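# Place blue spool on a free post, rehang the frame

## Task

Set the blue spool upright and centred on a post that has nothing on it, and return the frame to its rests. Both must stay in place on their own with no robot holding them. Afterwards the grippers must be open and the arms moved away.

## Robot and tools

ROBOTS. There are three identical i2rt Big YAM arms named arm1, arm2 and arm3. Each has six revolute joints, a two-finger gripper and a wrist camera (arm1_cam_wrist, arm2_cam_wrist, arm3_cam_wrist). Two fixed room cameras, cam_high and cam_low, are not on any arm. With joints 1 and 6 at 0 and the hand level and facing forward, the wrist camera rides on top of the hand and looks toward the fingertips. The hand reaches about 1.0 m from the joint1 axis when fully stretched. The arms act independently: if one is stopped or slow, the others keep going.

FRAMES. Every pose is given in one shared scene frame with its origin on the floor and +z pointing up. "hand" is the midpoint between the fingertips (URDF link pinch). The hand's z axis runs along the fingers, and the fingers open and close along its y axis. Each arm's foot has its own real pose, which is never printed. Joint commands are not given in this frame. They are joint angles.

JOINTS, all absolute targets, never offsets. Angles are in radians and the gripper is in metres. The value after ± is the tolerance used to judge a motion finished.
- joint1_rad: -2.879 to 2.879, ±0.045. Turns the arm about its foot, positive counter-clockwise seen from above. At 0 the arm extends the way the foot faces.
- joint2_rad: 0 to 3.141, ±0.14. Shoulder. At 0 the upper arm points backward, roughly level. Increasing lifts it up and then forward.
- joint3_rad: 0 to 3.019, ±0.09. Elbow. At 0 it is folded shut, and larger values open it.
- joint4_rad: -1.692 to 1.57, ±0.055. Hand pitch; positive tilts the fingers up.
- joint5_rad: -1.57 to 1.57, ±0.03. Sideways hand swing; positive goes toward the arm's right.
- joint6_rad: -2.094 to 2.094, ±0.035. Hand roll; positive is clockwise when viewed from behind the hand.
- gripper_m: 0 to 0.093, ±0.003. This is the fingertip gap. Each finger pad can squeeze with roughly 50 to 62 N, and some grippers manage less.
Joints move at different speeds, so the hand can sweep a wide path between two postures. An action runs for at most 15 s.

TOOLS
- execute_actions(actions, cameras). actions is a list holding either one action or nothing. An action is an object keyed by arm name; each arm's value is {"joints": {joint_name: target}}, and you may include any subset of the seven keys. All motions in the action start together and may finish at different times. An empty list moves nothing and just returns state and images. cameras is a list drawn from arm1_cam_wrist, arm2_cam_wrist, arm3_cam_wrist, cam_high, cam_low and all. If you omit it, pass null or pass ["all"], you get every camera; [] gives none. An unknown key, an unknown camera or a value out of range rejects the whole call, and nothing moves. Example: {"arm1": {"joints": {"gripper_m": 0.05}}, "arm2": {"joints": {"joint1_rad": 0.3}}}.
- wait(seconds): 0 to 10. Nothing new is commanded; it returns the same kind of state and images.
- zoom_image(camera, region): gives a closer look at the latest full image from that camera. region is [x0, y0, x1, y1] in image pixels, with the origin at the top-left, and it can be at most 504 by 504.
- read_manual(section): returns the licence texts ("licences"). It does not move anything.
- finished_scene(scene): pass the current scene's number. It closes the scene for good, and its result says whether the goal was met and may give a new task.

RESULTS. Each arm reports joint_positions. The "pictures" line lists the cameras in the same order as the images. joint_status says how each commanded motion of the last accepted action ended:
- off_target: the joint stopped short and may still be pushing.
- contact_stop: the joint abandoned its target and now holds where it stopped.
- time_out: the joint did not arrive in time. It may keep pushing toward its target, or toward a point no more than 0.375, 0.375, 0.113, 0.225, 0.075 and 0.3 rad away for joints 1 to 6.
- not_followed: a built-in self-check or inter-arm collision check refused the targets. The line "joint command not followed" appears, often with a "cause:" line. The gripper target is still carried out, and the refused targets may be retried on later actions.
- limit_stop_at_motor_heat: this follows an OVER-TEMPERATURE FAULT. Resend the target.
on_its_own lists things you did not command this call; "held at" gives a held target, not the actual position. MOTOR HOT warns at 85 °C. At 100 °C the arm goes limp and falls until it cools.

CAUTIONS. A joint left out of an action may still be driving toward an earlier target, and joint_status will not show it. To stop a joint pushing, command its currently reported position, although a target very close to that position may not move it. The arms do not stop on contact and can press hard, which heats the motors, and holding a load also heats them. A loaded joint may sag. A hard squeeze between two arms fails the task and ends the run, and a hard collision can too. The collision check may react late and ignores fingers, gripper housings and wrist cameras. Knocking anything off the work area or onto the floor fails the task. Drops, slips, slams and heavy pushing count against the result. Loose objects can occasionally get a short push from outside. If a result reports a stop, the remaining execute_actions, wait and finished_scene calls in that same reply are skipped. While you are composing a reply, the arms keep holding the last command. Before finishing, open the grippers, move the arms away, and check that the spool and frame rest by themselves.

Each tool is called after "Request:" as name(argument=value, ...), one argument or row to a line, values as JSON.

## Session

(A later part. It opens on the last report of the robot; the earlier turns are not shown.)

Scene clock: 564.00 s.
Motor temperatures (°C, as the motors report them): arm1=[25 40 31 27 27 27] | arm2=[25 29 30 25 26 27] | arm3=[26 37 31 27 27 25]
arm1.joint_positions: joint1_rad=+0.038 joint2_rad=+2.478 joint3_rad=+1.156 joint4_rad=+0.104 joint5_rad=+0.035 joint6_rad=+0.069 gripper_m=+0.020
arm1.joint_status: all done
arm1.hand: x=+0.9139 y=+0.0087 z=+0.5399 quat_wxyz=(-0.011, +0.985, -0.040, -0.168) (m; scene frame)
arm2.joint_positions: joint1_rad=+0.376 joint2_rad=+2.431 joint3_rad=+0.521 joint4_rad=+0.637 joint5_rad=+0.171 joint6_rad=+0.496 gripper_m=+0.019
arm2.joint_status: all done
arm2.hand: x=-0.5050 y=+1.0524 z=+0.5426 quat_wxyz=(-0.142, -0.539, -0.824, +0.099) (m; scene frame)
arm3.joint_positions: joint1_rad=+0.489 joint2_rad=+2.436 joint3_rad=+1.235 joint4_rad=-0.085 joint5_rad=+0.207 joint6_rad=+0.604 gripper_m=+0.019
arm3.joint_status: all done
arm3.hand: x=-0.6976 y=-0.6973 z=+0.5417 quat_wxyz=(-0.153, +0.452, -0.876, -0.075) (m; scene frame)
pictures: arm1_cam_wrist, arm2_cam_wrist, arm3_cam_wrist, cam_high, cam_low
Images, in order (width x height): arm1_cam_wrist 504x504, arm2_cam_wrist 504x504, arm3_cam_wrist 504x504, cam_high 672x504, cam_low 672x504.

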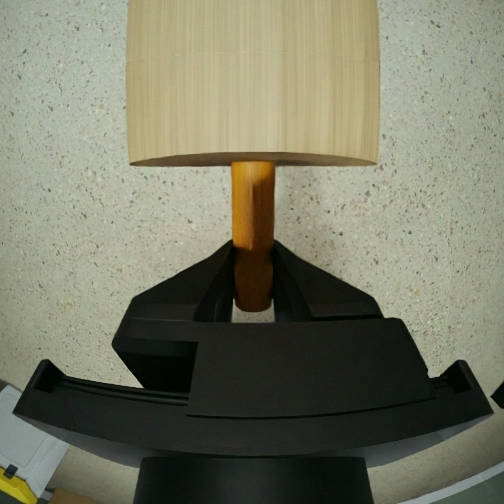

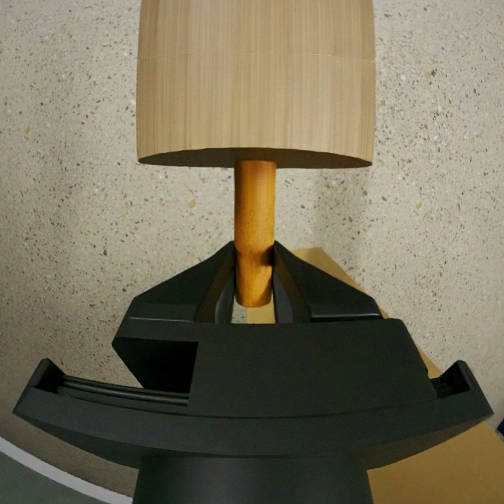

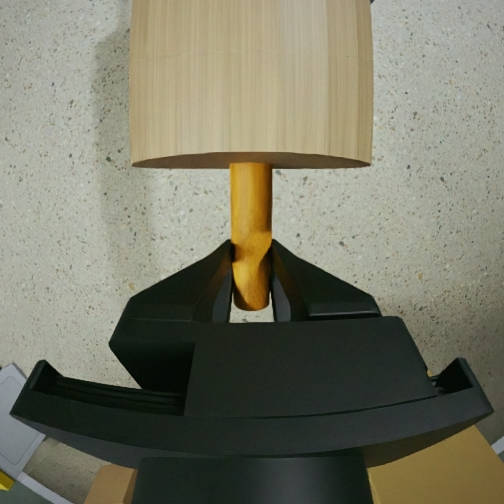

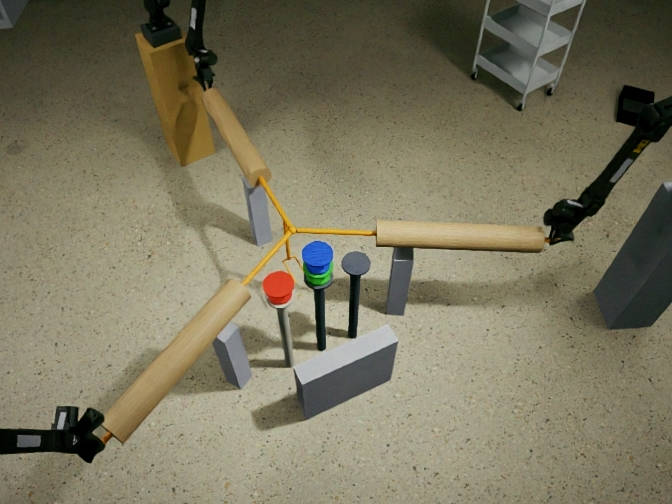

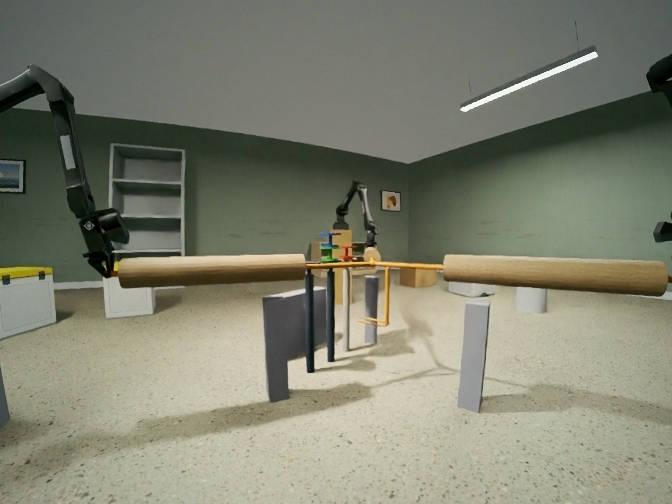

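Request:
execute_actions(
  actions=[
    {"arm1": {"joints": {"joint2_rad": 2.359, "joint3_rad": 1.109, "joint4_rad": 0.034}}, "arm2": {"joints": {"joint2_rad": 2.257, "joint3_rad": 0.457, "joint4_rad": 0.527}}, "arm3": {"joints": {"joint2_rad": 2.331, "joint3_rad": 1.198, "joint4_rad": -0.152}}},
  ],
  cameras=[],
)

Request:
execute_actions(
  actions=[
    {"arm1": {"joints": {"joint2_rad": 2.262, "joint3_rad": 1.069, "joint4_rad": -0.023}}, "arm2": {"joints": {"joint1_rad": 0.372, "joint2_rad": 2.096, "joint3_rad": 0.404, "joint4_rad": 0.419}}, "arm3": {"joints": {"joint2_rad": 2.241, "joint3_rad": 1.166, "joint4_rad": -0.211}}},
  ],
  cameras=[],
)

Request:
execute_actions(
  actions=[
    {"arm1": {"joints": {"joint2_rad": 2.155, "joint3_rad": 1.047, "joint4_rad": -0.107}}, "arm2": {"joints": {"joint2_rad": 1.887, "joint3_rad": 0.375, "joint4_rad": 0.239}}, "arm3": {"joints": {"joint2_rad": 2.145, "joint3_rad": 1.153, "joint4_rad": -0.294}}},
  ],
  cameras=[],
)

Request:
execute_actions(
  actions=[
    {"arm1": {"joints": {"joint2_rad": 2.049, "joint3_rad": 1.025, "joint4_rad": -0.192}}, "arm2": {"joints": {"joint1_rad": 0.369, "joint2_rad": 1.677, "joint3_rad": 0.358, "joint4_rad": 0.046}}, "arm3": {"joints": {"joint2_rad": 2.049, "joint3_rad": 1.140, "joint4_rad": -0.377}}},
  ],
  cameras=[],
)

Request:
execute_actions(
  actions=[
    {"arm1": {"joints": {"joint2_rad": 1.953, "joint3_rad": 1.029, "joint4_rad": -0.292}}, "arm2": {"joints": {"joint2_rad": 1.490, "joint3_rad": 0.375, "joint4_rad": -0.158}}, "arm3": {"joints": {"joint2_rad": 1.965, "joint3_rad": 1.152, "joint4_rad": -0.473}}},
  ],
  cameras=[],
)

Request:
execute_actions(
  actions=[
    {"arm1": {"joints": {"joint2_rad": 1.858, "joint3_rad": 1.033, "joint4_rad": -0.391}}, "arm2": {"joints": {"joint1_rad": 0.366, "joint2_rad": 1.303, "joint3_rad": 0.404, "joint4_rad": -0.375}}, "arm3": {"joints": {"joint2_rad": 1.882, "joint3_rad": 1.165, "joint4_rad": -0.569}}},
  ],
)

Scene clock: 585.10 s.
Motor temperatures (°C, as the motors report them): arm1=[25 41 31 27 27 27] | arm2=[25 29 29 25 26 27] | arm3=[26 38 30 27 27 25]
arm1.joint_positions: joint1_rad=+0.038 joint2_rad=+2.385 joint3_rad=+1.114 joint4_rad=+0.048 joint5_rad=+0.035 joint6_rad=+0.069 gripper_m=+0.020
arm1.joint_status: all done
arm1.hand: x=+0.9139 y=+0.0089 z=+0.5756 quat_wxyz=(-0.011, +0.985, -0.040, -0.165) (m; scene frame)
arm2.joint_positions: joint1_rad=+0.375 joint2_rad=+2.271 joint3_rad=+0.462 joint4_rad=+0.530 joint5_rad=+0.170 joint6_rad=+0.496 gripper_m=+0.019
arm2.joint_status: all done
arm2.hand: x=-0.5048 y=+1.0527 z=+0.5813 quat_wxyz=(-0.139, -0.539, -0.825, +0.099) (m; scene frame)
arm3.joint_positions: joint1_rad=+0.489 joint2_rad=+2.347 joint3_rad=+1.202 joint4_rad=-0.143 joint5_rad=+0.206 joint6_rad=+0.606 gripper_m=+0.019
arm3.joint_status: all done
arm3.hand: x=-0.6982 y=-0.6967 z=+0.5784 quat_wxyz=(-0.152, +0.452, -0.876, -0.074) (m; scene frame)
pictures: none
No camera images: the call's "cameras" was empty. Leave "cameras" out to get every camera's image.

Scene clock: 585.93 s.
Motor temperatures (°C, as the motors report them): arm1=[25 41 31 27 27 27] | arm2=[25 29 29 25 26 27] | arm3=[26 38 30 27 27 25]
arm1.joint_positions: joint1_rad=+0.037 joint2_rad=+2.286 joint3_rad=+1.075 joint4_rad=-0.009 joint5_rad=+0.036 joint6_rad=+0.069 gripper_m=+0.020
arm1.joint_status: all done
arm1.hand: x=+0.9135 y=+0.0093 z=+0.6140 quat_wxyz=(-0.011, +0.985, -0.040, -0.167) (m; scene frame)
arm2.joint_positions: joint1_rad=+0.374 joint2_rad=+2.107 joint3_rad=+0.409 joint4_rad=+0.425 joint5_rad=+0.171 joint6_rad=+0.496 gripper_m=+0.019
arm2.joint_status: all done
arm2.hand: x=-0.5058 y=+1.0531 z=+0.6191 quat_wxyz=(-0.142, -0.540, -0.824, +0.100) (m; scene frame)
arm3.joint_positions: joint1_rad=+0.491 joint2_rad=+2.255 joint3_rad=+1.171 joint4_rad=-0.202 joint5_rad=+0.206 joint6_rad=+0.607 gripper_m=+0.019
arm3.joint_status: all done
arm3.hand: x=-0.6988 y=-0.6966 z=+0.6165 quat_wxyz=(-0.153, +0.452, -0.876, -0.075) (m; scene frame)
pictures: none
No camera images: the call's "cameras" was empty. Leave "cameras" out to get every camera's image.

Scene clock: 586.80 s.
Motor temperatures (°C, as the motors report them): arm1=[25 41 31 27 27 27] | arm2=[25 29 29 25 26 27] | arm3=[26 38 31 27 27 25]
arm1.joint_positions: joint1_rad=+0.037 joint2_rad=+2.179 joint3_rad=+1.049 joint4_rad=-0.094 joint5_rad=+0.036 joint6_rad=+0.068 gripper_m=+0.020
arm1.joint_status: all done
arm1.hand: x=+0.9128 y=+0.0098 z=+0.6562 quat_wxyz=(-0.012, +0.986, -0.040, -0.164) (m; scene frame)
arm2.joint_positions: joint1_rad=+0.374 joint2_rad=+1.899 joint3_rad=+0.375 joint4_rad=+0.246 joint5_rad=+0.170 joint6_rad=+0.496 gripper_m=+0.019
arm2.joint_status: all done
arm2.hand: x=-0.5059 y=+1.0539 z=+0.6618 quat_wxyz=(-0.139, -0.540, -0.824, +0.099) (m; scene frame)
arm3.joint_positions: joint1_rad=+0.493 joint2_rad=+2.159 joint3_rad=+1.156 joint4_rad=-0.286 joint5_rad=+0.206 joint6_rad=+0.609 gripper_m=+0.019
arm3.joint_status: all done
arm3.hand: x=-0.7002 y=-0.6954 z=+0.6588 quat_wxyz=(-0.152, +0.452, -0.876, -0.074) (m; scene frame)
pictures: none
No camera images: the call's "cameras" was empty. Leave "cameras" out to get every camera's image.

Scene clock: 587.73 s.
Motor temperatures (°C, as the motors report them): arm1=[25 41 31 27 27 27] | arm2=[25 29 29 25 26 27] | arm3=[26 38 31 27 27 25]
arm1.joint_positions: joint1_rad=+0.036 joint2_rad=+2.072 joint3_rad=+1.028 joint4_rad=-0.179 joint5_rad=+0.036 joint6_rad=+0.068 gripper_m=+0.020
arm1.joint_status: all done
arm1.hand: x=+0.9133 y=+0.0103 z=+0.6993 quat_wxyz=(-0.012, +0.985, -0.040, -0.165) (m; scene frame)
arm2.joint_positions: joint1_rad=+0.372 joint2_rad=+1.687 joint3_rad=+0.359 joint4_rad=+0.056 joint5_rad=+0.170 joint6_rad=+0.495 gripper_m=+0.019
arm2.joint_status: all done
arm2.hand: x=-0.5059 y=+1.0536 z=+0.7047 quat_wxyz=(-0.142, -0.540, -0.823, +0.100) (m; scene frame)
arm3.joint_positions: joint1_rad=+0.493 joint2_rad=+2.062 joint3_rad=+1.144 joint4_rad=-0.369 joint5_rad=+0.206 joint6_rad=+0.609 gripper_m=+0.019
arm3.joint_status: all done
arm3.hand: x=-0.6999 y=-0.6959 z=+0.7023 quat_wxyz=(-0.152, +0.451, -0.876, -0.075) (m; scene frame)
pictures: none
No camera images: the call's "cameras" was empty. Leave "cameras" out to get every camera's image.

Scene clock: 588.63 s.
Motor temperatures (°C, as the motors report them): arm1=[25 41 31 27 27 27] | arm2=[25 29 29 25 26 27] | arm3=[26 38 31 27 27 25]
arm1.joint_positions: joint1_rad=+0.036 joint2_rad=+1.978 joint3_rad=+1.028 joint4_rad=-0.279 joint5_rad=+0.035 joint6_rad=+0.068 gripper_m=+0.020
arm1.joint_status: all done
arm1.hand: x=+0.9131 y=+0.0103 z=+0.7395 quat_wxyz=(-0.011, +0.986, -0.040, -0.162) (m; scene frame)
arm2.joint_positions: joint1_rad=+0.370 joint2_rad=+1.498 joint3_rad=+0.367 joint4_rad=-0.142 joint5_rad=+0.172 joint6_rad=+0.494 gripper_m=+0.019
arm2.joint_status: all done
arm2.hand: x=-0.5064 y=+1.0535 z=+0.7443 quat_wxyz=(-0.141, -0.541, -0.823, +0.101) (m; scene frame)
arm3.joint_positions: joint1_rad=+0.493 joint2_rad=+1.975 joint3_rad=+1.144 joint4_rad=-0.455 joint5_rad=+0.205 joint6_rad=+0.608 gripper_m=+0.019
arm3.joint_status: all done
arm3.hand: x=-0.7002 y=-0.6968 z=+0.7434 quat_wxyz=(-0.152, +0.452, -0.876, -0.076) (m; scene frame)
pictures: none
No camera images: the call's "cameras" was empty. Leave "cameras" out to get every camera's image.

Scene clock: 589.57 s.
Motor temperatures (°C, as the motors report them): arm1=[25 41 31 27 27 27] | arm2=[25 29 30 25 26 27] | arm3=[26 38 31 27 27 25]
arm1.joint_positions: joint1_rad=+0.034 joint2_rad=+1.877 joint3_rad=+1.028 joint4_rad=-0.372 joint5_rad=+0.037 joint6_rad=+0.065 gripper_m=+0.020
arm1.joint_status: all done
arm1.hand: x=+0.9139 y=+0.0117 z=+0.7838 quat_wxyz=(-0.013, +0.985, -0.040, -0.166) (m; scene frame)
arm2.joint_positions: joint1_rad=+0.364 joint2_rad=+1.306 joint3_rad=+0.391 joint4_rad=-0.347 joint5_rad=+0.176 joint6_rad=+0.486 gripper_m=+0.019
arm2.joint_status: all done
arm2.hand: x=-0.5086 y=+1.0526 z=+0.7889 quat_wxyz=(-0.146, -0.540, -0.822, +0.104) (m; scene frame)
arm3.joint_positions: joint1_rad=+0.491 joint2_rad=+1.887 joint3_rad=+1.148 joint4_rad=-0.538 joint5_rad=+0.207 joint6_rad=+0.607 gripper_m=+0.019
arm3.joint_status: all done
arm3.hand: x=-0.6987 y=-0.6991 z=+0.7860 quat_wxyz=(-0.155, +0.451, -0.875, -0.079) (m; scene frame)
pictures: arm1_cam_wrist, arm2_cam_wrist, arm3_cam_wrist, cam_high, cam_low
Images, in order (width x height): arm1_cam_wrist 504x504, arm2_cam_wrist 504x504, arm3_cam_wrist 504x504, cam_high 672x504, cam_low 672x504.

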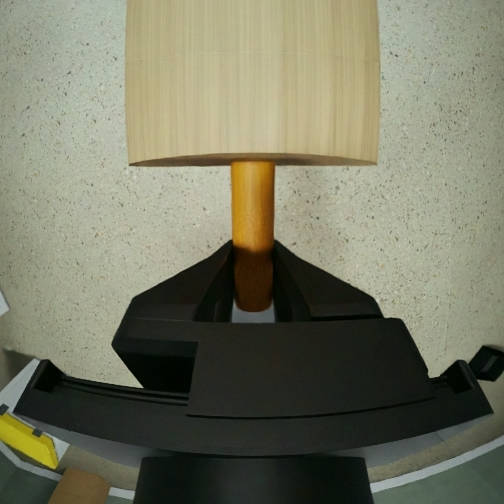

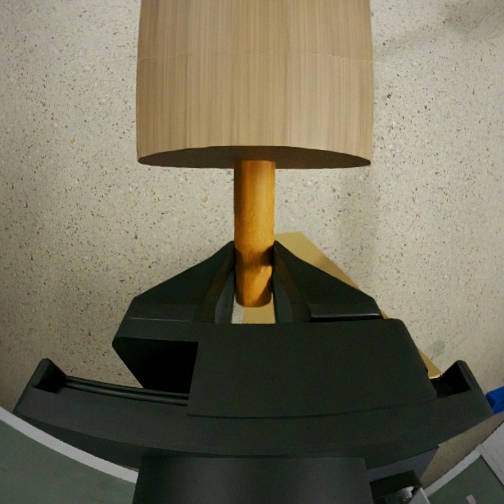

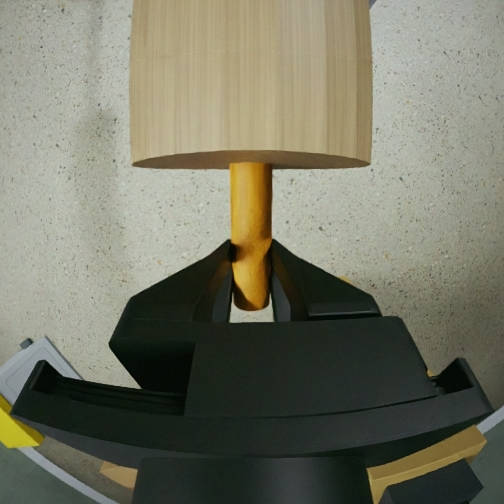

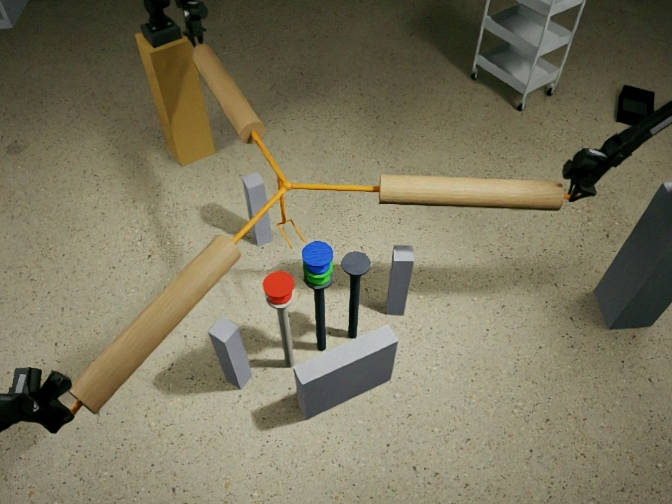

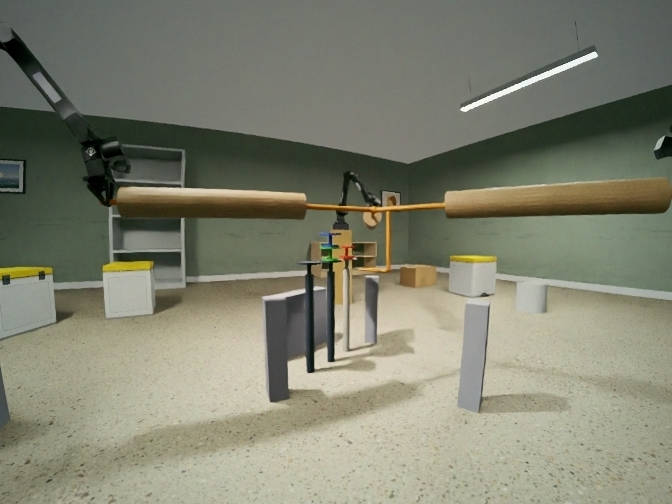

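Request:
execute_actions(
  actions=[
    {"arm1": {"joints": {"joint1_rad": 0.086, "joint2_rad": 1.770, "joint3_rad": 1.050, "joint4_rad": -0.499, "joint5_rad": 0.054, "joint6_rad": 0.115}}, "arm2": {"joints": {"joint1_rad": 0.314, "joint2_rad": 1.241, "joint3_rad": 0.505, "joint4_rad": -0.529, "joint5_rad": 0.154, "joint6_rad": 0.440}}, "arm3": {"joints": {"joint1_rad": 0.480, "joint2_rad": 1.765, "joint3_rad": 1.132, "joint4_rad": -0.651, "joint5_rad": 0.204, "joint6_rad": 0.600}}},
  ],
  cameras=[],
)

Request:
execute_actions(
  actions=[
    {"arm1": {"joints": {"joint1_rad": 0.133, "joint2_rad": 1.682, "joint3_rad": 1.067, "joint4_rad": -0.606, "joint5_rad": 0.071, "joint6_rad": 0.160}}, "arm2": {"joints": {"joint1_rad": 0.262, "joint2_rad": 1.179, "joint3_rad": 0.606, "joint4_rad": -0.683, "joint5_rad": 0.136, "joint6_rad": 0.384}}, "arm3": {"joints": {"joint1_rad": 0.470, "joint2_rad": 1.648, "joint3_rad": 1.099, "joint4_rad": -0.733, "joint5_rad": 0.201, "joint6_rad": 0.589}}},
  ],
  cameras=[],
)

Request:
execute_actions(
  actions=[
    {"arm1": {"joints": {"joint1_rad": 0.1825, "joint2_rad": 1.6205, "joint3_rad": 1.117, "joint4_rad": -0.7214, "joint5_rad": 0.0876, "joint6_rad": 0.2063}}, "arm2": {"joints": {"joint1_rad": 0.2224, "joint2_rad": 1.1766, "joint3_rad": 0.728, "joint4_rad": -0.8026, "joint5_rad": 0.1236, "joint6_rad": 0.3462}}, "arm3": {"joints": {"joint1_rad": 0.4568, "joint2_rad": 1.5429, "joint3_rad": 1.0993, "joint4_rad": -0.8357, "joint5_rad": 0.1973, "joint6_rad": 0.5767}}},
  ],
  cameras=["cam_high", "cam_low"],
)

Request:
zoom_image(
  camera="cam_low",
  region=[280, 170, 420, 290],
)

Request:
zoom_image(
  camera="cam_high",
  region=[230, 150, 400, 310],
)

Scene clock: 609.13 s.
Motor temperatures (°C, as the motors report them): arm1=[25 40 33 27 27 27] | arm2=[25 28 31 25 26 27] | arm3=[26 37 34 27 27 25]
arm1.joint_positions: joint1_rad=+0.079 joint2_rad=+1.786 joint3_rad=+1.028 joint4_rad=-0.473 joint5_rad=+0.057 joint6_rad=+0.107 gripper_m=+0.020
arm1.joint_status: all done
arm1.hand: x=+0.9220 y=-0.0088 z=+0.8222 quat_wxyz=(-0.015, +0.986, -0.040, -0.162) (m; scene frame)
arm2.joint_positions: joint1_rad=+0.320 joint2_rad=+1.253 joint3_rad=+0.483 joint4_rad=-0.500 joint5_rad=+0.155 joint6_rad=+0.446 gripper_m=+0.019
arm2.joint_status: all done
arm2.hand: x=-0.5005 y=+1.0341 z=+0.8223 quat_wxyz=(-0.139, -0.541, -0.824, +0.099) (m; scene frame)
arm3.joint_positions: joint1_rad=+0.478 joint2_rad=+1.776 joint3_rad=+1.133 joint4_rad=-0.642 joint5_rad=+0.200 joint6_rad=+0.601 gripper_m=+0.019
arm3.joint_status: all done
arm3.hand: x=-0.6926 y=-0.7161 z=+0.8317 quat_wxyz=(-0.151, +0.449, -0.877, -0.075) (m; scene frame)
pictures: none
No camera images: the call's "cameras" was empty. Leave "cameras" out to get every camera's image.

Scene clock: 610.03 s.
Motor temperatures (°C, as the motors report them): arm1=[25 40 34 27 27 27] | arm2=[25 28 32 25 26 27] | arm3=[26 37 34 27 27 25]
arm1.joint_positions: joint1_rad=+0.127 joint2_rad=+1.696 joint3_rad=+1.041 joint4_rad=-0.572 joint5_rad=+0.073 joint6_rad=+0.151 gripper_m=+0.020
arm1.joint_status: all done
arm1.hand: x=+0.9283 y=-0.0305 z=+0.8649 quat_wxyz=(-0.015, +0.985, -0.040, -0.166) (m; scene frame)
arm2.joint_positions: joint1_rad=+0.267 joint2_rad=+1.191 joint3_rad=+0.583 joint4_rad=-0.648 joint5_rad=+0.138 joint6_rad=+0.393 gripper_m=+0.019
arm2.joint_status: all done
arm2.hand: x=-0.4964 y=+1.0117 z=+0.8668 quat_wxyz=(-0.143, -0.540, -0.824, +0.099) (m; scene frame)
arm3.joint_positions: joint1_rad=+0.468 joint2_rad=+1.658 joint3_rad=+1.100 joint4_rad=-0.721 joint5_rad=+0.202 joint6_rad=+0.589 gripper_m=+0.019
arm3.joint_status: all done
arm3.hand: x=-0.6871 y=-0.7391 z=+0.8737 quat_wxyz=(-0.154, +0.449, -0.877, -0.076) (m; scene frame)
pictures: none
No camera images: the call's "cameras" was empty. Leave "cameras" out to get every camera's image.

Scene clock: 610.97 s.
Motor temperatures (°C, as the motors report them): arm1=[25 40 34 27 27 27] | arm2=[25 28 32 25 26 27] | arm3=[26 37 34 27 27 25]
arm1.joint_positions: joint1_rad=+0.177 joint2_rad=+1.641 joint3_rad=+1.080 joint4_rad=-0.684 joint5_rad=+0.086 joint6_rad=+0.200 gripper_m=+0.020
arm1.joint_status: all done
arm1.hand: x=+0.9337 y=-0.0538 z=+0.8989 quat_wxyz=(-0.014, +0.986, -0.040, -0.158) (m; scene frame)
arm2.joint_positions: joint1_rad=+0.229 joint2_rad=+1.191 joint3_rad=+0.694 joint4_rad=-0.771 joint5_rad=+0.127 joint6_rad=+0.357 gripper_m=+0.019
arm2.joint_status: all done
arm2.hand: x=-0.4904 y=+0.9910 z=+0.9020 quat_wxyz=(-0.135, -0.541, -0.825, +0.098) (m; scene frame)
arm3.joint_positions: joint1_rad=+0.459 joint2_rad=+1.555 joint3_rad=+1.098 joint4_rad=-0.824 joint5_rad=+0.197 joint6_rad=+0.582 gripper_m=+0.019
arm3.joint_status: all done
arm3.hand: x=-0.6832 y=-0.7597 z=+0.9153 quat_wxyz=(-0.152, +0.449, -0.877, -0.075) (m; scene frame)
pictures: cam_high, cam_low
Images, in order (width x height): cam_high 672x504, cam_low 672x504.

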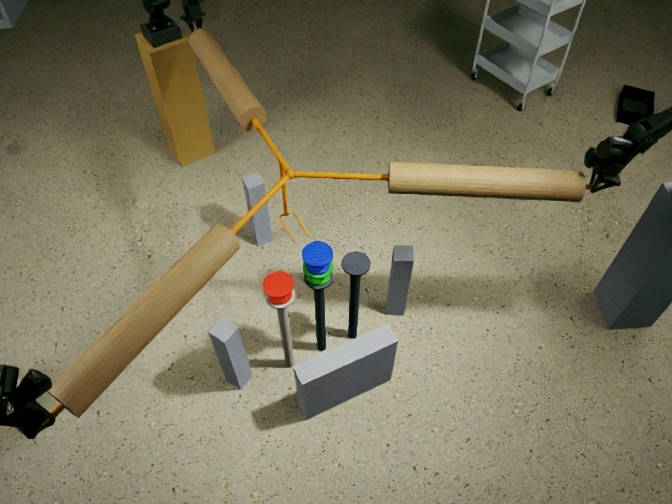

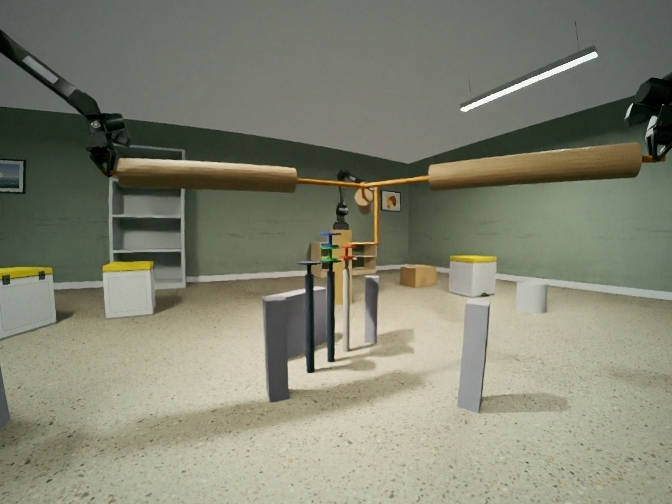

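Region (280, 170, 420, 290) of cam_low's 672x504 image, scaled by 3.600, with more detail than that image has; it fills the top 432 rows of this view, and the rest is white.

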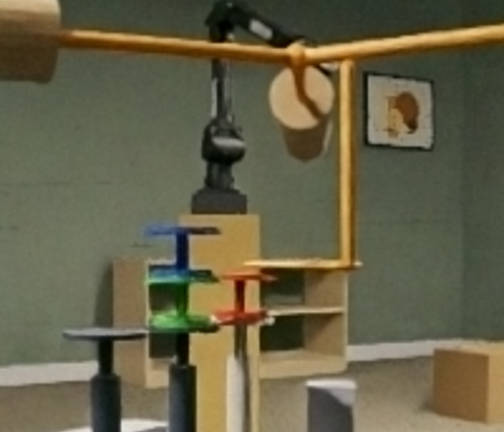

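Region (230, 150, 400, 310) of cam_high's 672x504 image, scaled by 2.965, with more detail than that image has; it fills the top 474 rows of this view, and the rest is white.

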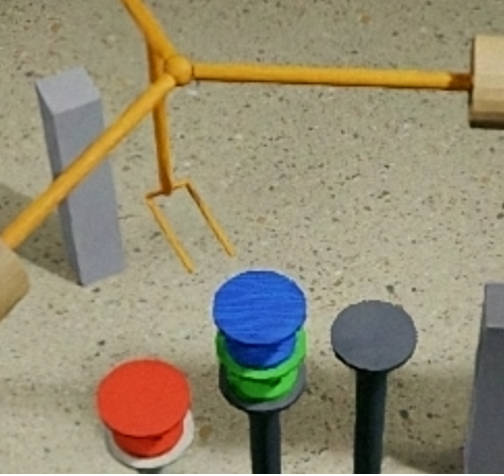

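Request:
execute_actions(
  actions=[
    {"arm1": {"joints": {"joint1_rad": 0.253, "joint2_rad": 1.545, "joint3_rad": 1.075, "joint4_rad": -0.760, "joint5_rad": 0.110, "joint6_rad": 0.275}}, "arm2": {"joints": {"joint1_rad": 0.200, "joint2_rad": 1.245, "joint3_rad": 0.840, "joint4_rad": -0.830, "joint5_rad": 0.117, "joint6_rad": 0.321}}, "arm3": {"joints": {"joint1_rad": 0.406, "joint2_rad": 1.447, "joint3_rad": 1.022, "joint4_rad": -0.848, "joint5_rad": 0.183, "joint6_rad": 0.524}}},
  ],
  cameras=["cam_high", "cam_low"],
)

Request:
zoom_image(
  camera="cam_low",
  region=[280, 170, 420, 290],
)

Request:
zoom_image(
  camera="cam_high",
  region=[230, 150, 400, 310],
)

Scene clock: 695.57 s.
Motor temperatures (°C, as the motors report them): arm1=[25 39 41 27 27 27] | arm2=[25 28 39 25 26 27] | arm3=[26 35 36 27 27 25]
arm1.joint_positions: joint1_rad=+0.252 joint2_rad=+1.575 joint3_rad=+1.072 joint4_rad=-0.743 joint5_rad=+0.110 joint6_rad=+0.271 gripper_m=+0.020
arm1.joint_status: all done
arm1.hand: x=+0.9514 y=-0.0853 z=+0.9242 quat_wxyz=(-0.014, +0.986, -0.040, -0.161) (m; scene frame)
arm2.joint_positions: joint1_rad=+0.198 joint2_rad=+1.255 joint3_rad=+0.804 joint4_rad=-0.802 joint5_rad=+0.122 joint6_rad=+0.327 gripper_m=+0.019
arm2.joint_status: all done
arm2.hand: x=-0.4734 y=+0.9587 z=+0.9231 quat_wxyz=(-0.140, -0.540, -0.823, +0.102) (m; scene frame)
arm3.joint_positions: joint1_rad=+0.412 joint2_rad=+1.463 joint3_rad=+1.023 joint4_rad=-0.835 joint5_rad=+0.182 joint6_rad=+0.534 gripper_m=+0.019
arm3.joint_status: all done
arm3.hand: x=-0.6647 y=-0.7925 z=+0.9257 quat_wxyz=(-0.151, +0.450, -0.877, -0.074) (m; scene frame)
pictures: cam_high, cam_low
Images, in order (width x height): cam_high 672x504, cam_low 672x504.

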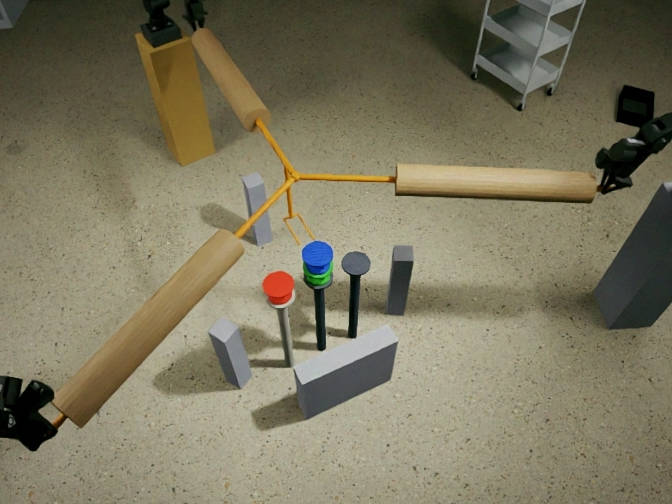

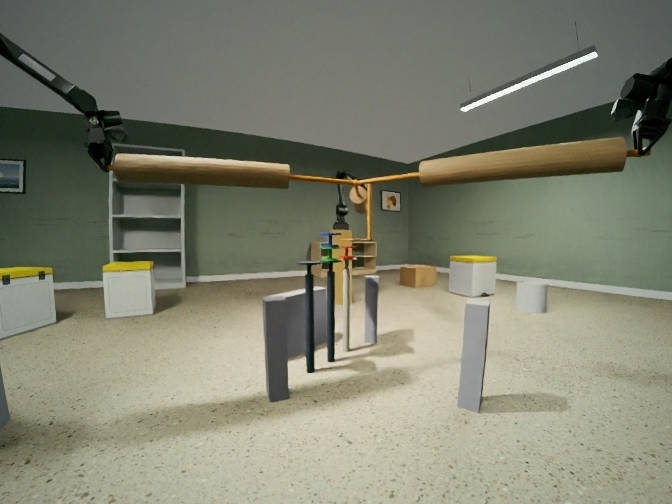

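Region (280, 170, 420, 290) of cam_low's 672x504 image, scaled by 3.600, with more detail than that image has; it fills the top 432 rows of this view, and the rest is white.

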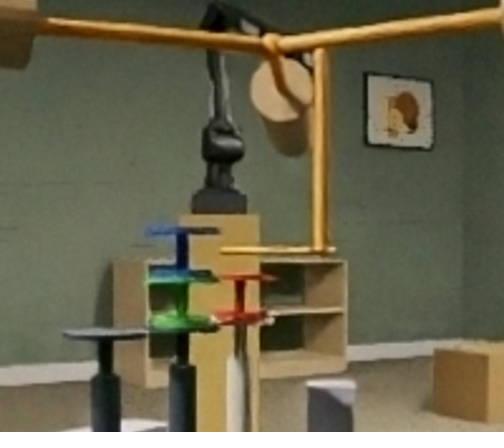

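Region (230, 150, 400, 310) of cam_high's 672x504 image, scaled by 2.965, with more detail than that image has; it fills the top 474 rows of this view, and the rest is white.

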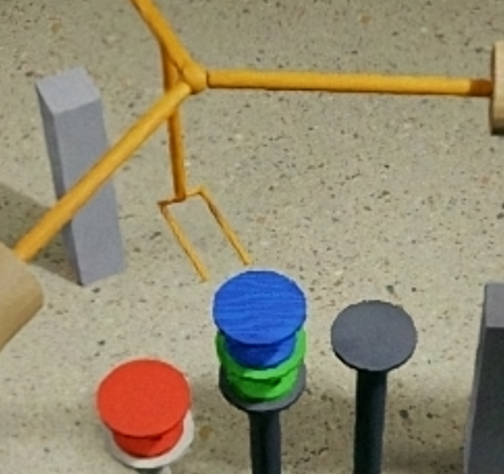

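Request:
execute_actions(
  actions=[
    {"arm1": {"joints": {"joint1_rad": 0.330, "joint2_rad": 1.530, "joint3_rad": 1.063, "joint4_rad": -0.765, "joint5_rad": 0.136, "joint6_rad": 0.348}}, "arm2": {"joints": {"joint1_rad": 0.172, "joint2_rad": 1.326, "joint3_rad": 0.926, "joint4_rad": -0.812, "joint5_rad": 0.106, "joint6_rad": 0.294}}, "arm3": {"joints": {"joint1_rad": 0.359, "joint2_rad": 1.364, "joint3_rad": 0.943, "joint4_rad": -0.828, "joint5_rad": 0.169, "joint6_rad": 0.478}}},
  ],
  cameras=[],
)

Request:
execute_actions(
  actions=[
    {"arm1": {"joints": {"joint1_rad": 0.408, "joint2_rad": 1.521, "joint3_rad": 1.052, "joint4_rad": -0.773, "joint5_rad": 0.161, "joint6_rad": 0.423}}, "arm2": {"joints": {"joint1_rad": 0.142, "joint2_rad": 1.415, "joint3_rad": 1.009, "joint4_rad": -0.803, "joint5_rad": 0.097, "joint6_rad": 0.266}}, "arm3": {"joints": {"joint1_rad": 0.313, "joint2_rad": 1.284, "joint3_rad": 0.862, "joint4_rad": -0.820, "joint5_rad": 0.155, "joint6_rad": 0.434}}},
  ],
  cameras=["cam_high", "cam_low"],
)

Request:
zoom_image(
  camera="cam_low",
  region=[280, 170, 420, 290],
)

Request:
zoom_image(
  camera="cam_high",
  region=[230, 150, 400, 310],
)

Scene clock: 728.63 s.
Motor temperatures (°C, as the motors report them): arm1=[25 40 39 27 27 27] | arm2=[25 28 40 25 26 27] | arm3=[26 34 36 27 27 25]
arm1.joint_positions: joint1_rad=+0.329 joint2_rad=+1.572 joint3_rad=+1.056 joint4_rad=-0.750 joint5_rad=+0.136 joint6_rad=+0.344 gripper_m=+0.020
arm1.joint_status: all done
arm1.hand: x=+0.9660 y=-0.1167 z=+0.9197 quat_wxyz=(-0.016, +0.987, -0.039, -0.157) (m; scene frame)
arm2.joint_positions: joint1_rad=+0.168 joint2_rad=+1.340 joint3_rad=+0.889 joint4_rad=-0.798 joint5_rad=+0.113 joint6_rad=+0.298 gripper_m=+0.019
arm2.joint_status: all done
arm2.hand: x=-0.4592 y=+0.9271 z=+0.9264 quat_wxyz=(-0.140, -0.540, -0.823, +0.102) (m; scene frame)
arm3.joint_positions: joint1_rad=+0.368 joint2_rad=+1.386 joint3_rad=+0.942 joint4_rad=-0.822 joint5_rad=+0.165 joint6_rad=+0.492 gripper_m=+0.019
arm3.joint_status: all done
arm3.hand: x=-0.6501 y=-0.8231 z=+0.9260 quat_wxyz=(-0.150, +0.450, -0.877, -0.076) (m; scene frame)
pictures: none
No camera images: the call's "cameras" was empty. Leave "cameras" out to get every camera's image.

Scene clock: 729.40 s.
Motor temperatures (°C, as the motors report them): arm1=[25 40 39 27 27 27] | arm2=[25 28 40 25 26 27] | arm3=[26 34 36 27 27 25]
arm1.joint_positions: joint1_rad=+0.408 joint2_rad=+1.563 joint3_rad=+1.048 joint4_rad=-0.756 joint5_rad=+0.159 joint6_rad=+0.420 gripper_m=+0.020
arm1.joint_status: all done
arm1.hand: x=+0.9799 y=-0.1491 z=+0.9209 quat_wxyz=(-0.015, +0.986, -0.039, -0.159) (m; scene frame)
arm2.joint_positions: joint1_rad=+0.137 joint2_rad=+1.429 joint3_rad=+0.972 joint4_rad=-0.789 joint5_rad=+0.103 joint6_rad=+0.269 gripper_m=+0.019
arm2.joint_status: all done
arm2.hand: x=-0.4464 y=+0.8941 z=+0.9249 quat_wxyz=(-0.139, -0.541, -0.823, +0.102) (m; scene frame)
arm3.joint_positions: joint1_rad=+0.321 joint2_rad=+1.304 joint3_rad=+0.861 joint4_rad=-0.814 joint5_rad=+0.154 joint6_rad=+0.446 gripper_m=+0.019
arm3.joint_status: all done
arm3.hand: x=-0.6363 y=-0.8559 z=+0.9252 quat_wxyz=(-0.151, +0.450, -0.877, -0.076) (m; scene frame)
pictures: cam_high, cam_low
Images, in order (width x height): cam_high 672x504, cam_low 672x504.

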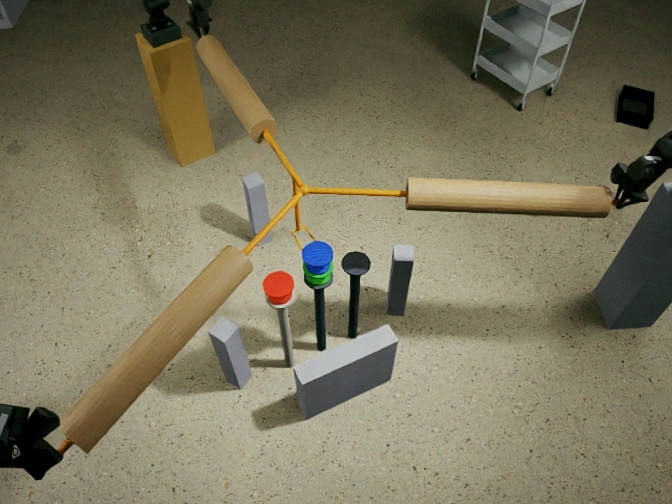

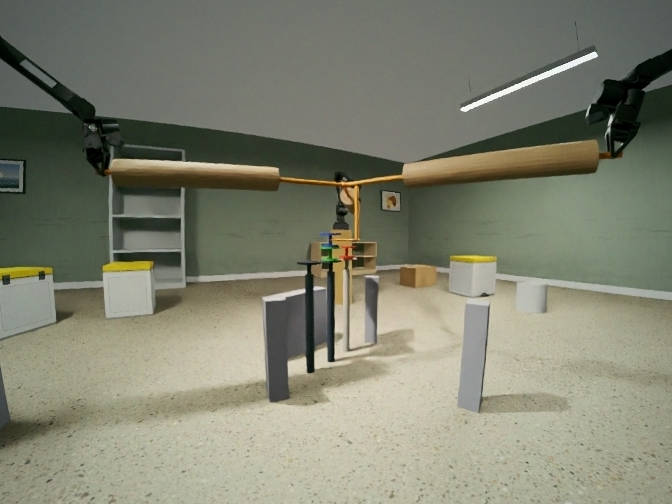

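Region (280, 170, 420, 290) of cam_low's 672x504 image, scaled by 3.600, with more detail than that image has; it fills the top 432 rows of this view, and the rest is white.

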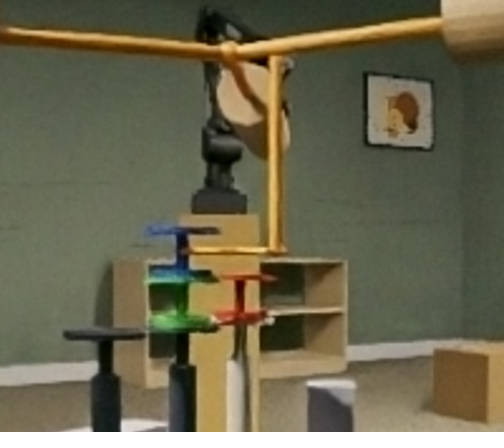

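Region (230, 150, 400, 310) of cam_high's 672x504 image, scaled by 2.965, with more detail than that image has; it fills the top 474 rows of this view, and the rest is white.

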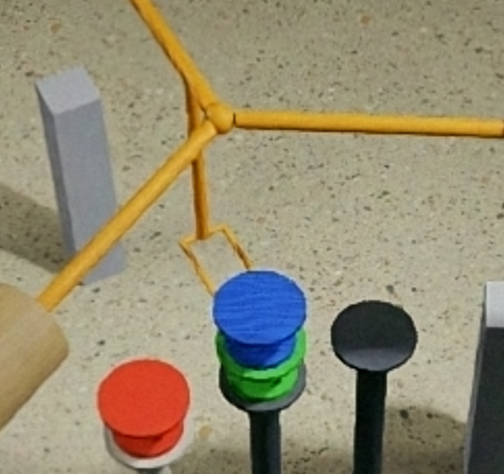

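Request:
execute_actions(
  actions=[
    {"arm1": {"joints": {"joint1_rad": 0.485, "joint2_rad": 1.512, "joint3_rad": 1.085, "joint4_rad": -0.788, "joint5_rad": 0.185, "joint6_rad": 0.498}}, "arm2": {"joints": {"joint1_rad": 0.130, "joint2_rad": 1.494, "joint3_rad": 1.105, "joint4_rad": -0.818, "joint5_rad": 0.090, "joint6_rad": 0.250}}, "arm3": {"joints": {"joint1_rad": 0.247, "joint2_rad": 1.196, "joint3_rad": 0.795, "joint4_rad": -0.834, "joint5_rad": 0.136, "joint6_rad": 0.370}}},
  ],
  cameras=[],
)

Request:
execute_actions(
  actions=[
    {"arm1": {"joints": {"joint1_rad": 0.564, "joint2_rad": 1.515, "joint3_rad": 1.095, "joint4_rad": -0.803, "joint5_rad": 0.209, "joint6_rad": 0.575}}, "arm2": {"joints": {"joint1_rad": 0.109, "joint2_rad": 1.578, "joint3_rad": 1.199, "joint4_rad": -0.827, "joint5_rad": 0.083, "joint6_rad": 0.230}}, "arm3": {"joints": {"joint1_rad": 0.184, "joint2_rad": 1.114, "joint3_rad": 0.726, "joint4_rad": -0.840, "joint5_rad": 0.116, "joint6_rad": 0.309}}},
  ],
  cameras=["cam_high", "cam_low"],
)

Request:
zoom_image(
  camera="cam_low",
  region=[280, 170, 420, 290],
)

Request:
zoom_image(
  camera="cam_high",
  region=[230, 150, 400, 310],
)

Scene clock: 746.10 s.
Motor temperatures (°C, as the motors report them): arm1=[25 40 40 27 27 27] | arm2=[25 28 41 25 26 27] | arm3=[26 34 36 27 27 25]
arm1.joint_positions: joint1_rad=+0.488 joint2_rad=+1.555 joint3_rad=+1.048 joint4_rad=-0.776 joint5_rad=+0.180 joint6_rad=+0.498 gripper_m=+0.020
arm1.joint_status: all done
arm1.hand: x=+0.9959 y=-0.1811 z=+0.9239 quat_wxyz=(-0.014, +0.986, -0.039, -0.159) (m; scene frame)
arm2.joint_positions: joint1_rad=+0.120 joint2_rad=+1.509 joint3_rad=+1.067 joint4_rad=-0.799 joint5_rad=+0.101 joint6_rad=+0.253 gripper_m=+0.019
arm2.joint_status: all done
arm2.hand: x=-0.4307 y=+0.8628 z=+0.9286 quat_wxyz=(-0.141, -0.540, -0.823, +0.104) (m; scene frame)
arm3.joint_positions: joint1_rad=+0.258 joint2_rad=+1.215 joint3_rad=+0.795 joint4_rad=-0.824 joint5_rad=+0.133 joint6_rad=+0.385 gripper_m=+0.019
arm3.joint_status: all done
arm3.hand: x=-0.6204 y=-0.8875 z=+0.9296 quat_wxyz=(-0.153, +0.450, -0.877, -0.078) (m; scene frame)
pictures: none
No camera images: the call's "cameras" was empty. Leave "cameras" out to get every camera's image.

Scene clock: 746.87 s.
Motor temperatures (°C, as the motors report them): arm1=[25 40 40 27 27 27] | arm2=[25 28 41 25 26 27] | arm3=[26 34 36 27 27 25]
arm1.joint_positions: joint1_rad=+0.566 joint2_rad=+1.555 joint3_rad=+1.048 joint4_rad=-0.784 joint5_rad=+0.203 joint6_rad=+0.573 gripper_m=+0.020
arm1.joint_status: all done
arm1.hand: x=+1.0110 y=-0.2112 z=+0.9244 quat_wxyz=(-0.013, +0.986, -0.039, -0.162) (m; scene frame)
arm2.joint_positions: joint1_rad=+0.098 joint2_rad=+1.594 joint3_rad=+1.161 joint4_rad=-0.809 joint5_rad=+0.091 joint6_rad=+0.231 gripper_m=+0.019
arm2.joint_status: all done
arm2.hand: x=-0.4180 y=+0.8308 z=+0.9264 quat_wxyz=(-0.140, -0.540, -0.824, +0.102) (m; scene frame)
arm3.joint_positions: joint1_rad=+0.188 joint2_rad=+1.133 joint3_rad=+0.728 joint4_rad=-0.827 joint5_rad=+0.117 joint6_rad=+0.317 gripper_m=+0.019
arm3.joint_status: all done
arm3.hand: x=-0.6049 y=-0.9197 z=+0.9288 quat_wxyz=(-0.156, +0.450, -0.876, -0.077) (m; scene frame)
pictures: cam_high, cam_low
Images, in order (width x height): cam_high 672x504, cam_low 672x504.

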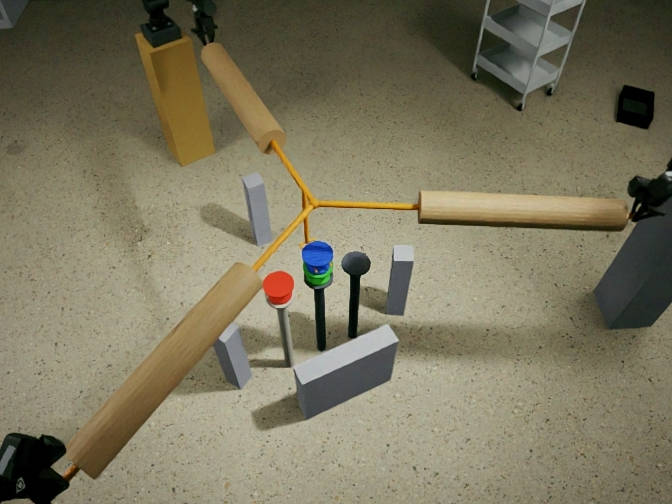

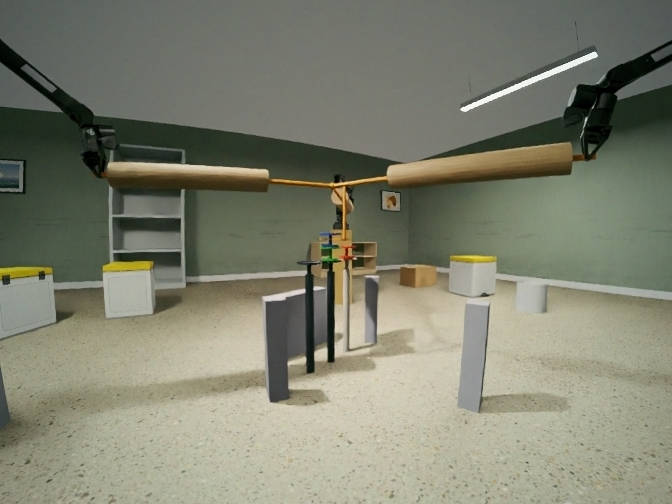

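Region (280, 170, 420, 290) of cam_low's 672x504 image, scaled by 3.600, with more detail than that image has; it fills the top 432 rows of this view, and the rest is white.

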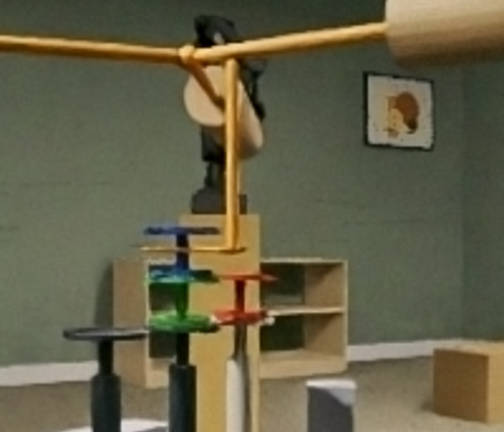

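Region (230, 150, 400, 310) of cam_high's 672x504 image, scaled by 2.965, with more detail than that image has; it fills the top 474 rows of this view, and the rest is white.

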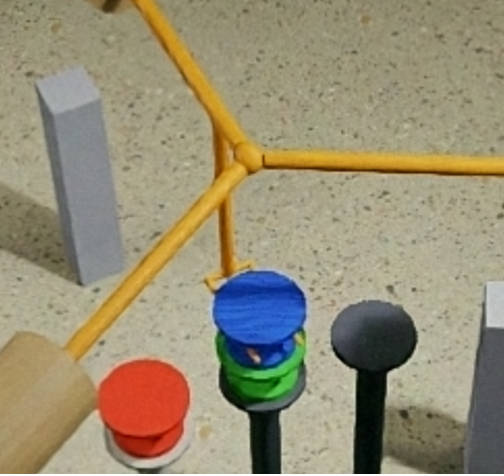

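Request:
execute_actions(
  actions=[
    {"arm1": {"joints": {"joint2_rad": 1.474, "joint3_rad": 1.179, "joint4_rad": -0.925}}, "arm2": {"joints": {"joint2_rad": 1.527, "joint3_rad": 1.279, "joint4_rad": -0.947}}, "arm3": {"joints": {"joint2_rad": 1.073, "joint3_rad": 0.856, "joint4_rad": -0.981}}},
  ],
  cameras=["cam_high", "cam_low"],
)

Request:
zoom_image(
  camera="cam_low",
  region=[280, 170, 420, 290],
)

Request:
zoom_image(
  camera="cam_high",
  region=[230, 150, 400, 310],
)

Scene clock: 799.47 s.
Motor temperatures (°C, as the motors report them): arm1=[25 40 46 27 27 27] | arm2=[25 30 43 25 26 27] | arm3=[26 32 37 27 27 25]
arm1.joint_positions: joint1_rad=+0.566 joint2_rad=+1.503 joint3_rad=+1.114 joint4_rad=-0.903 joint5_rad=+0.203 joint6_rad=+0.573 gripper_m=+0.020
arm1.joint_status: all done
arm1.hand: x=+1.0109 y=-0.2109 z=+0.9676 quat_wxyz=(-0.013, +0.986, -0.039, -0.162) (m; scene frame)
arm2.joint_positions: joint1_rad=+0.093 joint2_rad=+1.545 joint3_rad=+1.233 joint4_rad=-0.925 joint5_rad=+0.090 joint6_rad=+0.228 gripper_m=+0.019
arm2.joint_status: all done
arm2.hand: x=-0.4200 y=+0.8306 z=+0.9726 quat_wxyz=(-0.141, -0.541, -0.823, +0.103) (m; scene frame)
arm3.joint_positions: joint1_rad=+0.188 joint2_rad=+1.093 joint3_rad=+0.805 joint4_rad=-0.954 joint5_rad=+0.116 joint6_rad=+0.316 gripper_m=+0.019
arm3.joint_status: all done
arm3.hand: x=-0.6057 y=-0.9213 z=+0.9658 quat_wxyz=(-0.153, +0.451, -0.876, -0.074) (m; scene frame)
pictures: cam_high, cam_low
Images, in order (width x height): cam_high 672x504, cam_low 672x504.

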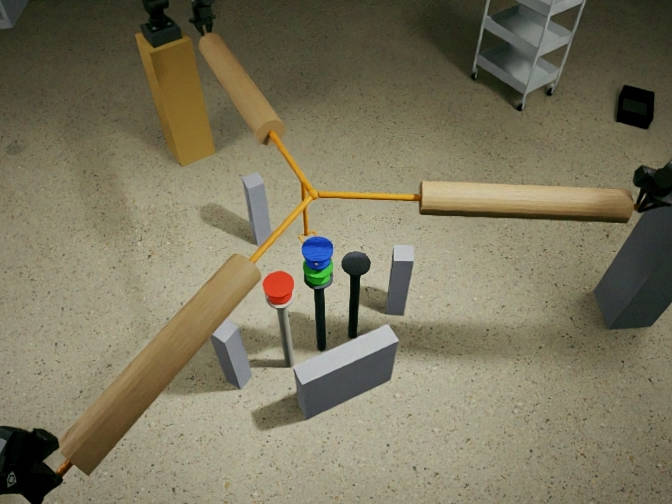

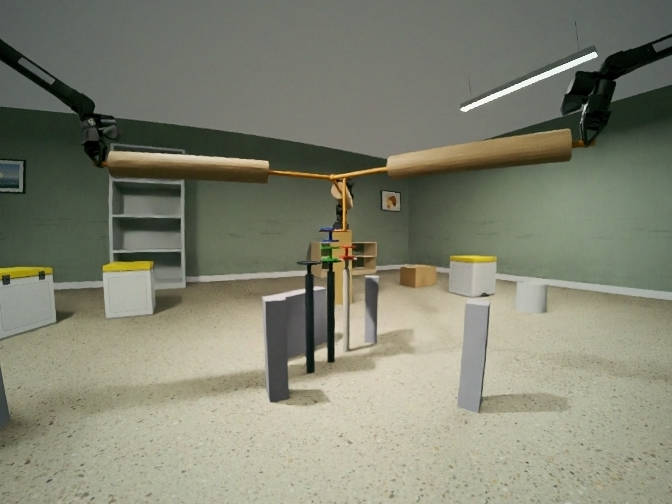

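Region (280, 170, 420, 290) of cam_low's 672x504 image, scaled by 3.600, with more detail than that image has; it fills the top 432 rows of this view, and the rest is white.

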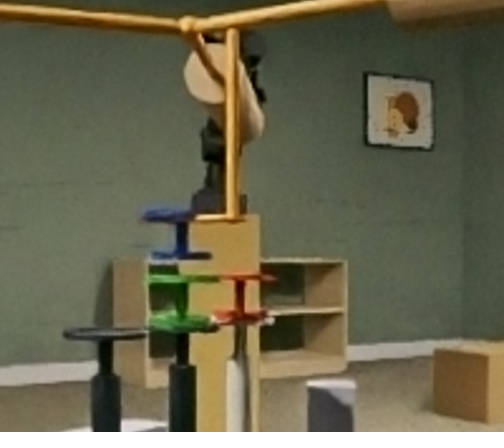

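Region (230, 150, 400, 310) of cam_high's 672x504 image, scaled by 2.965, with more detail than that image has; it fills the top 474 rows of this view, and the rest is white.

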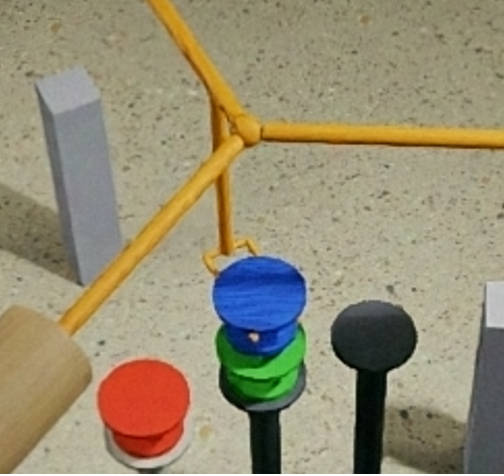

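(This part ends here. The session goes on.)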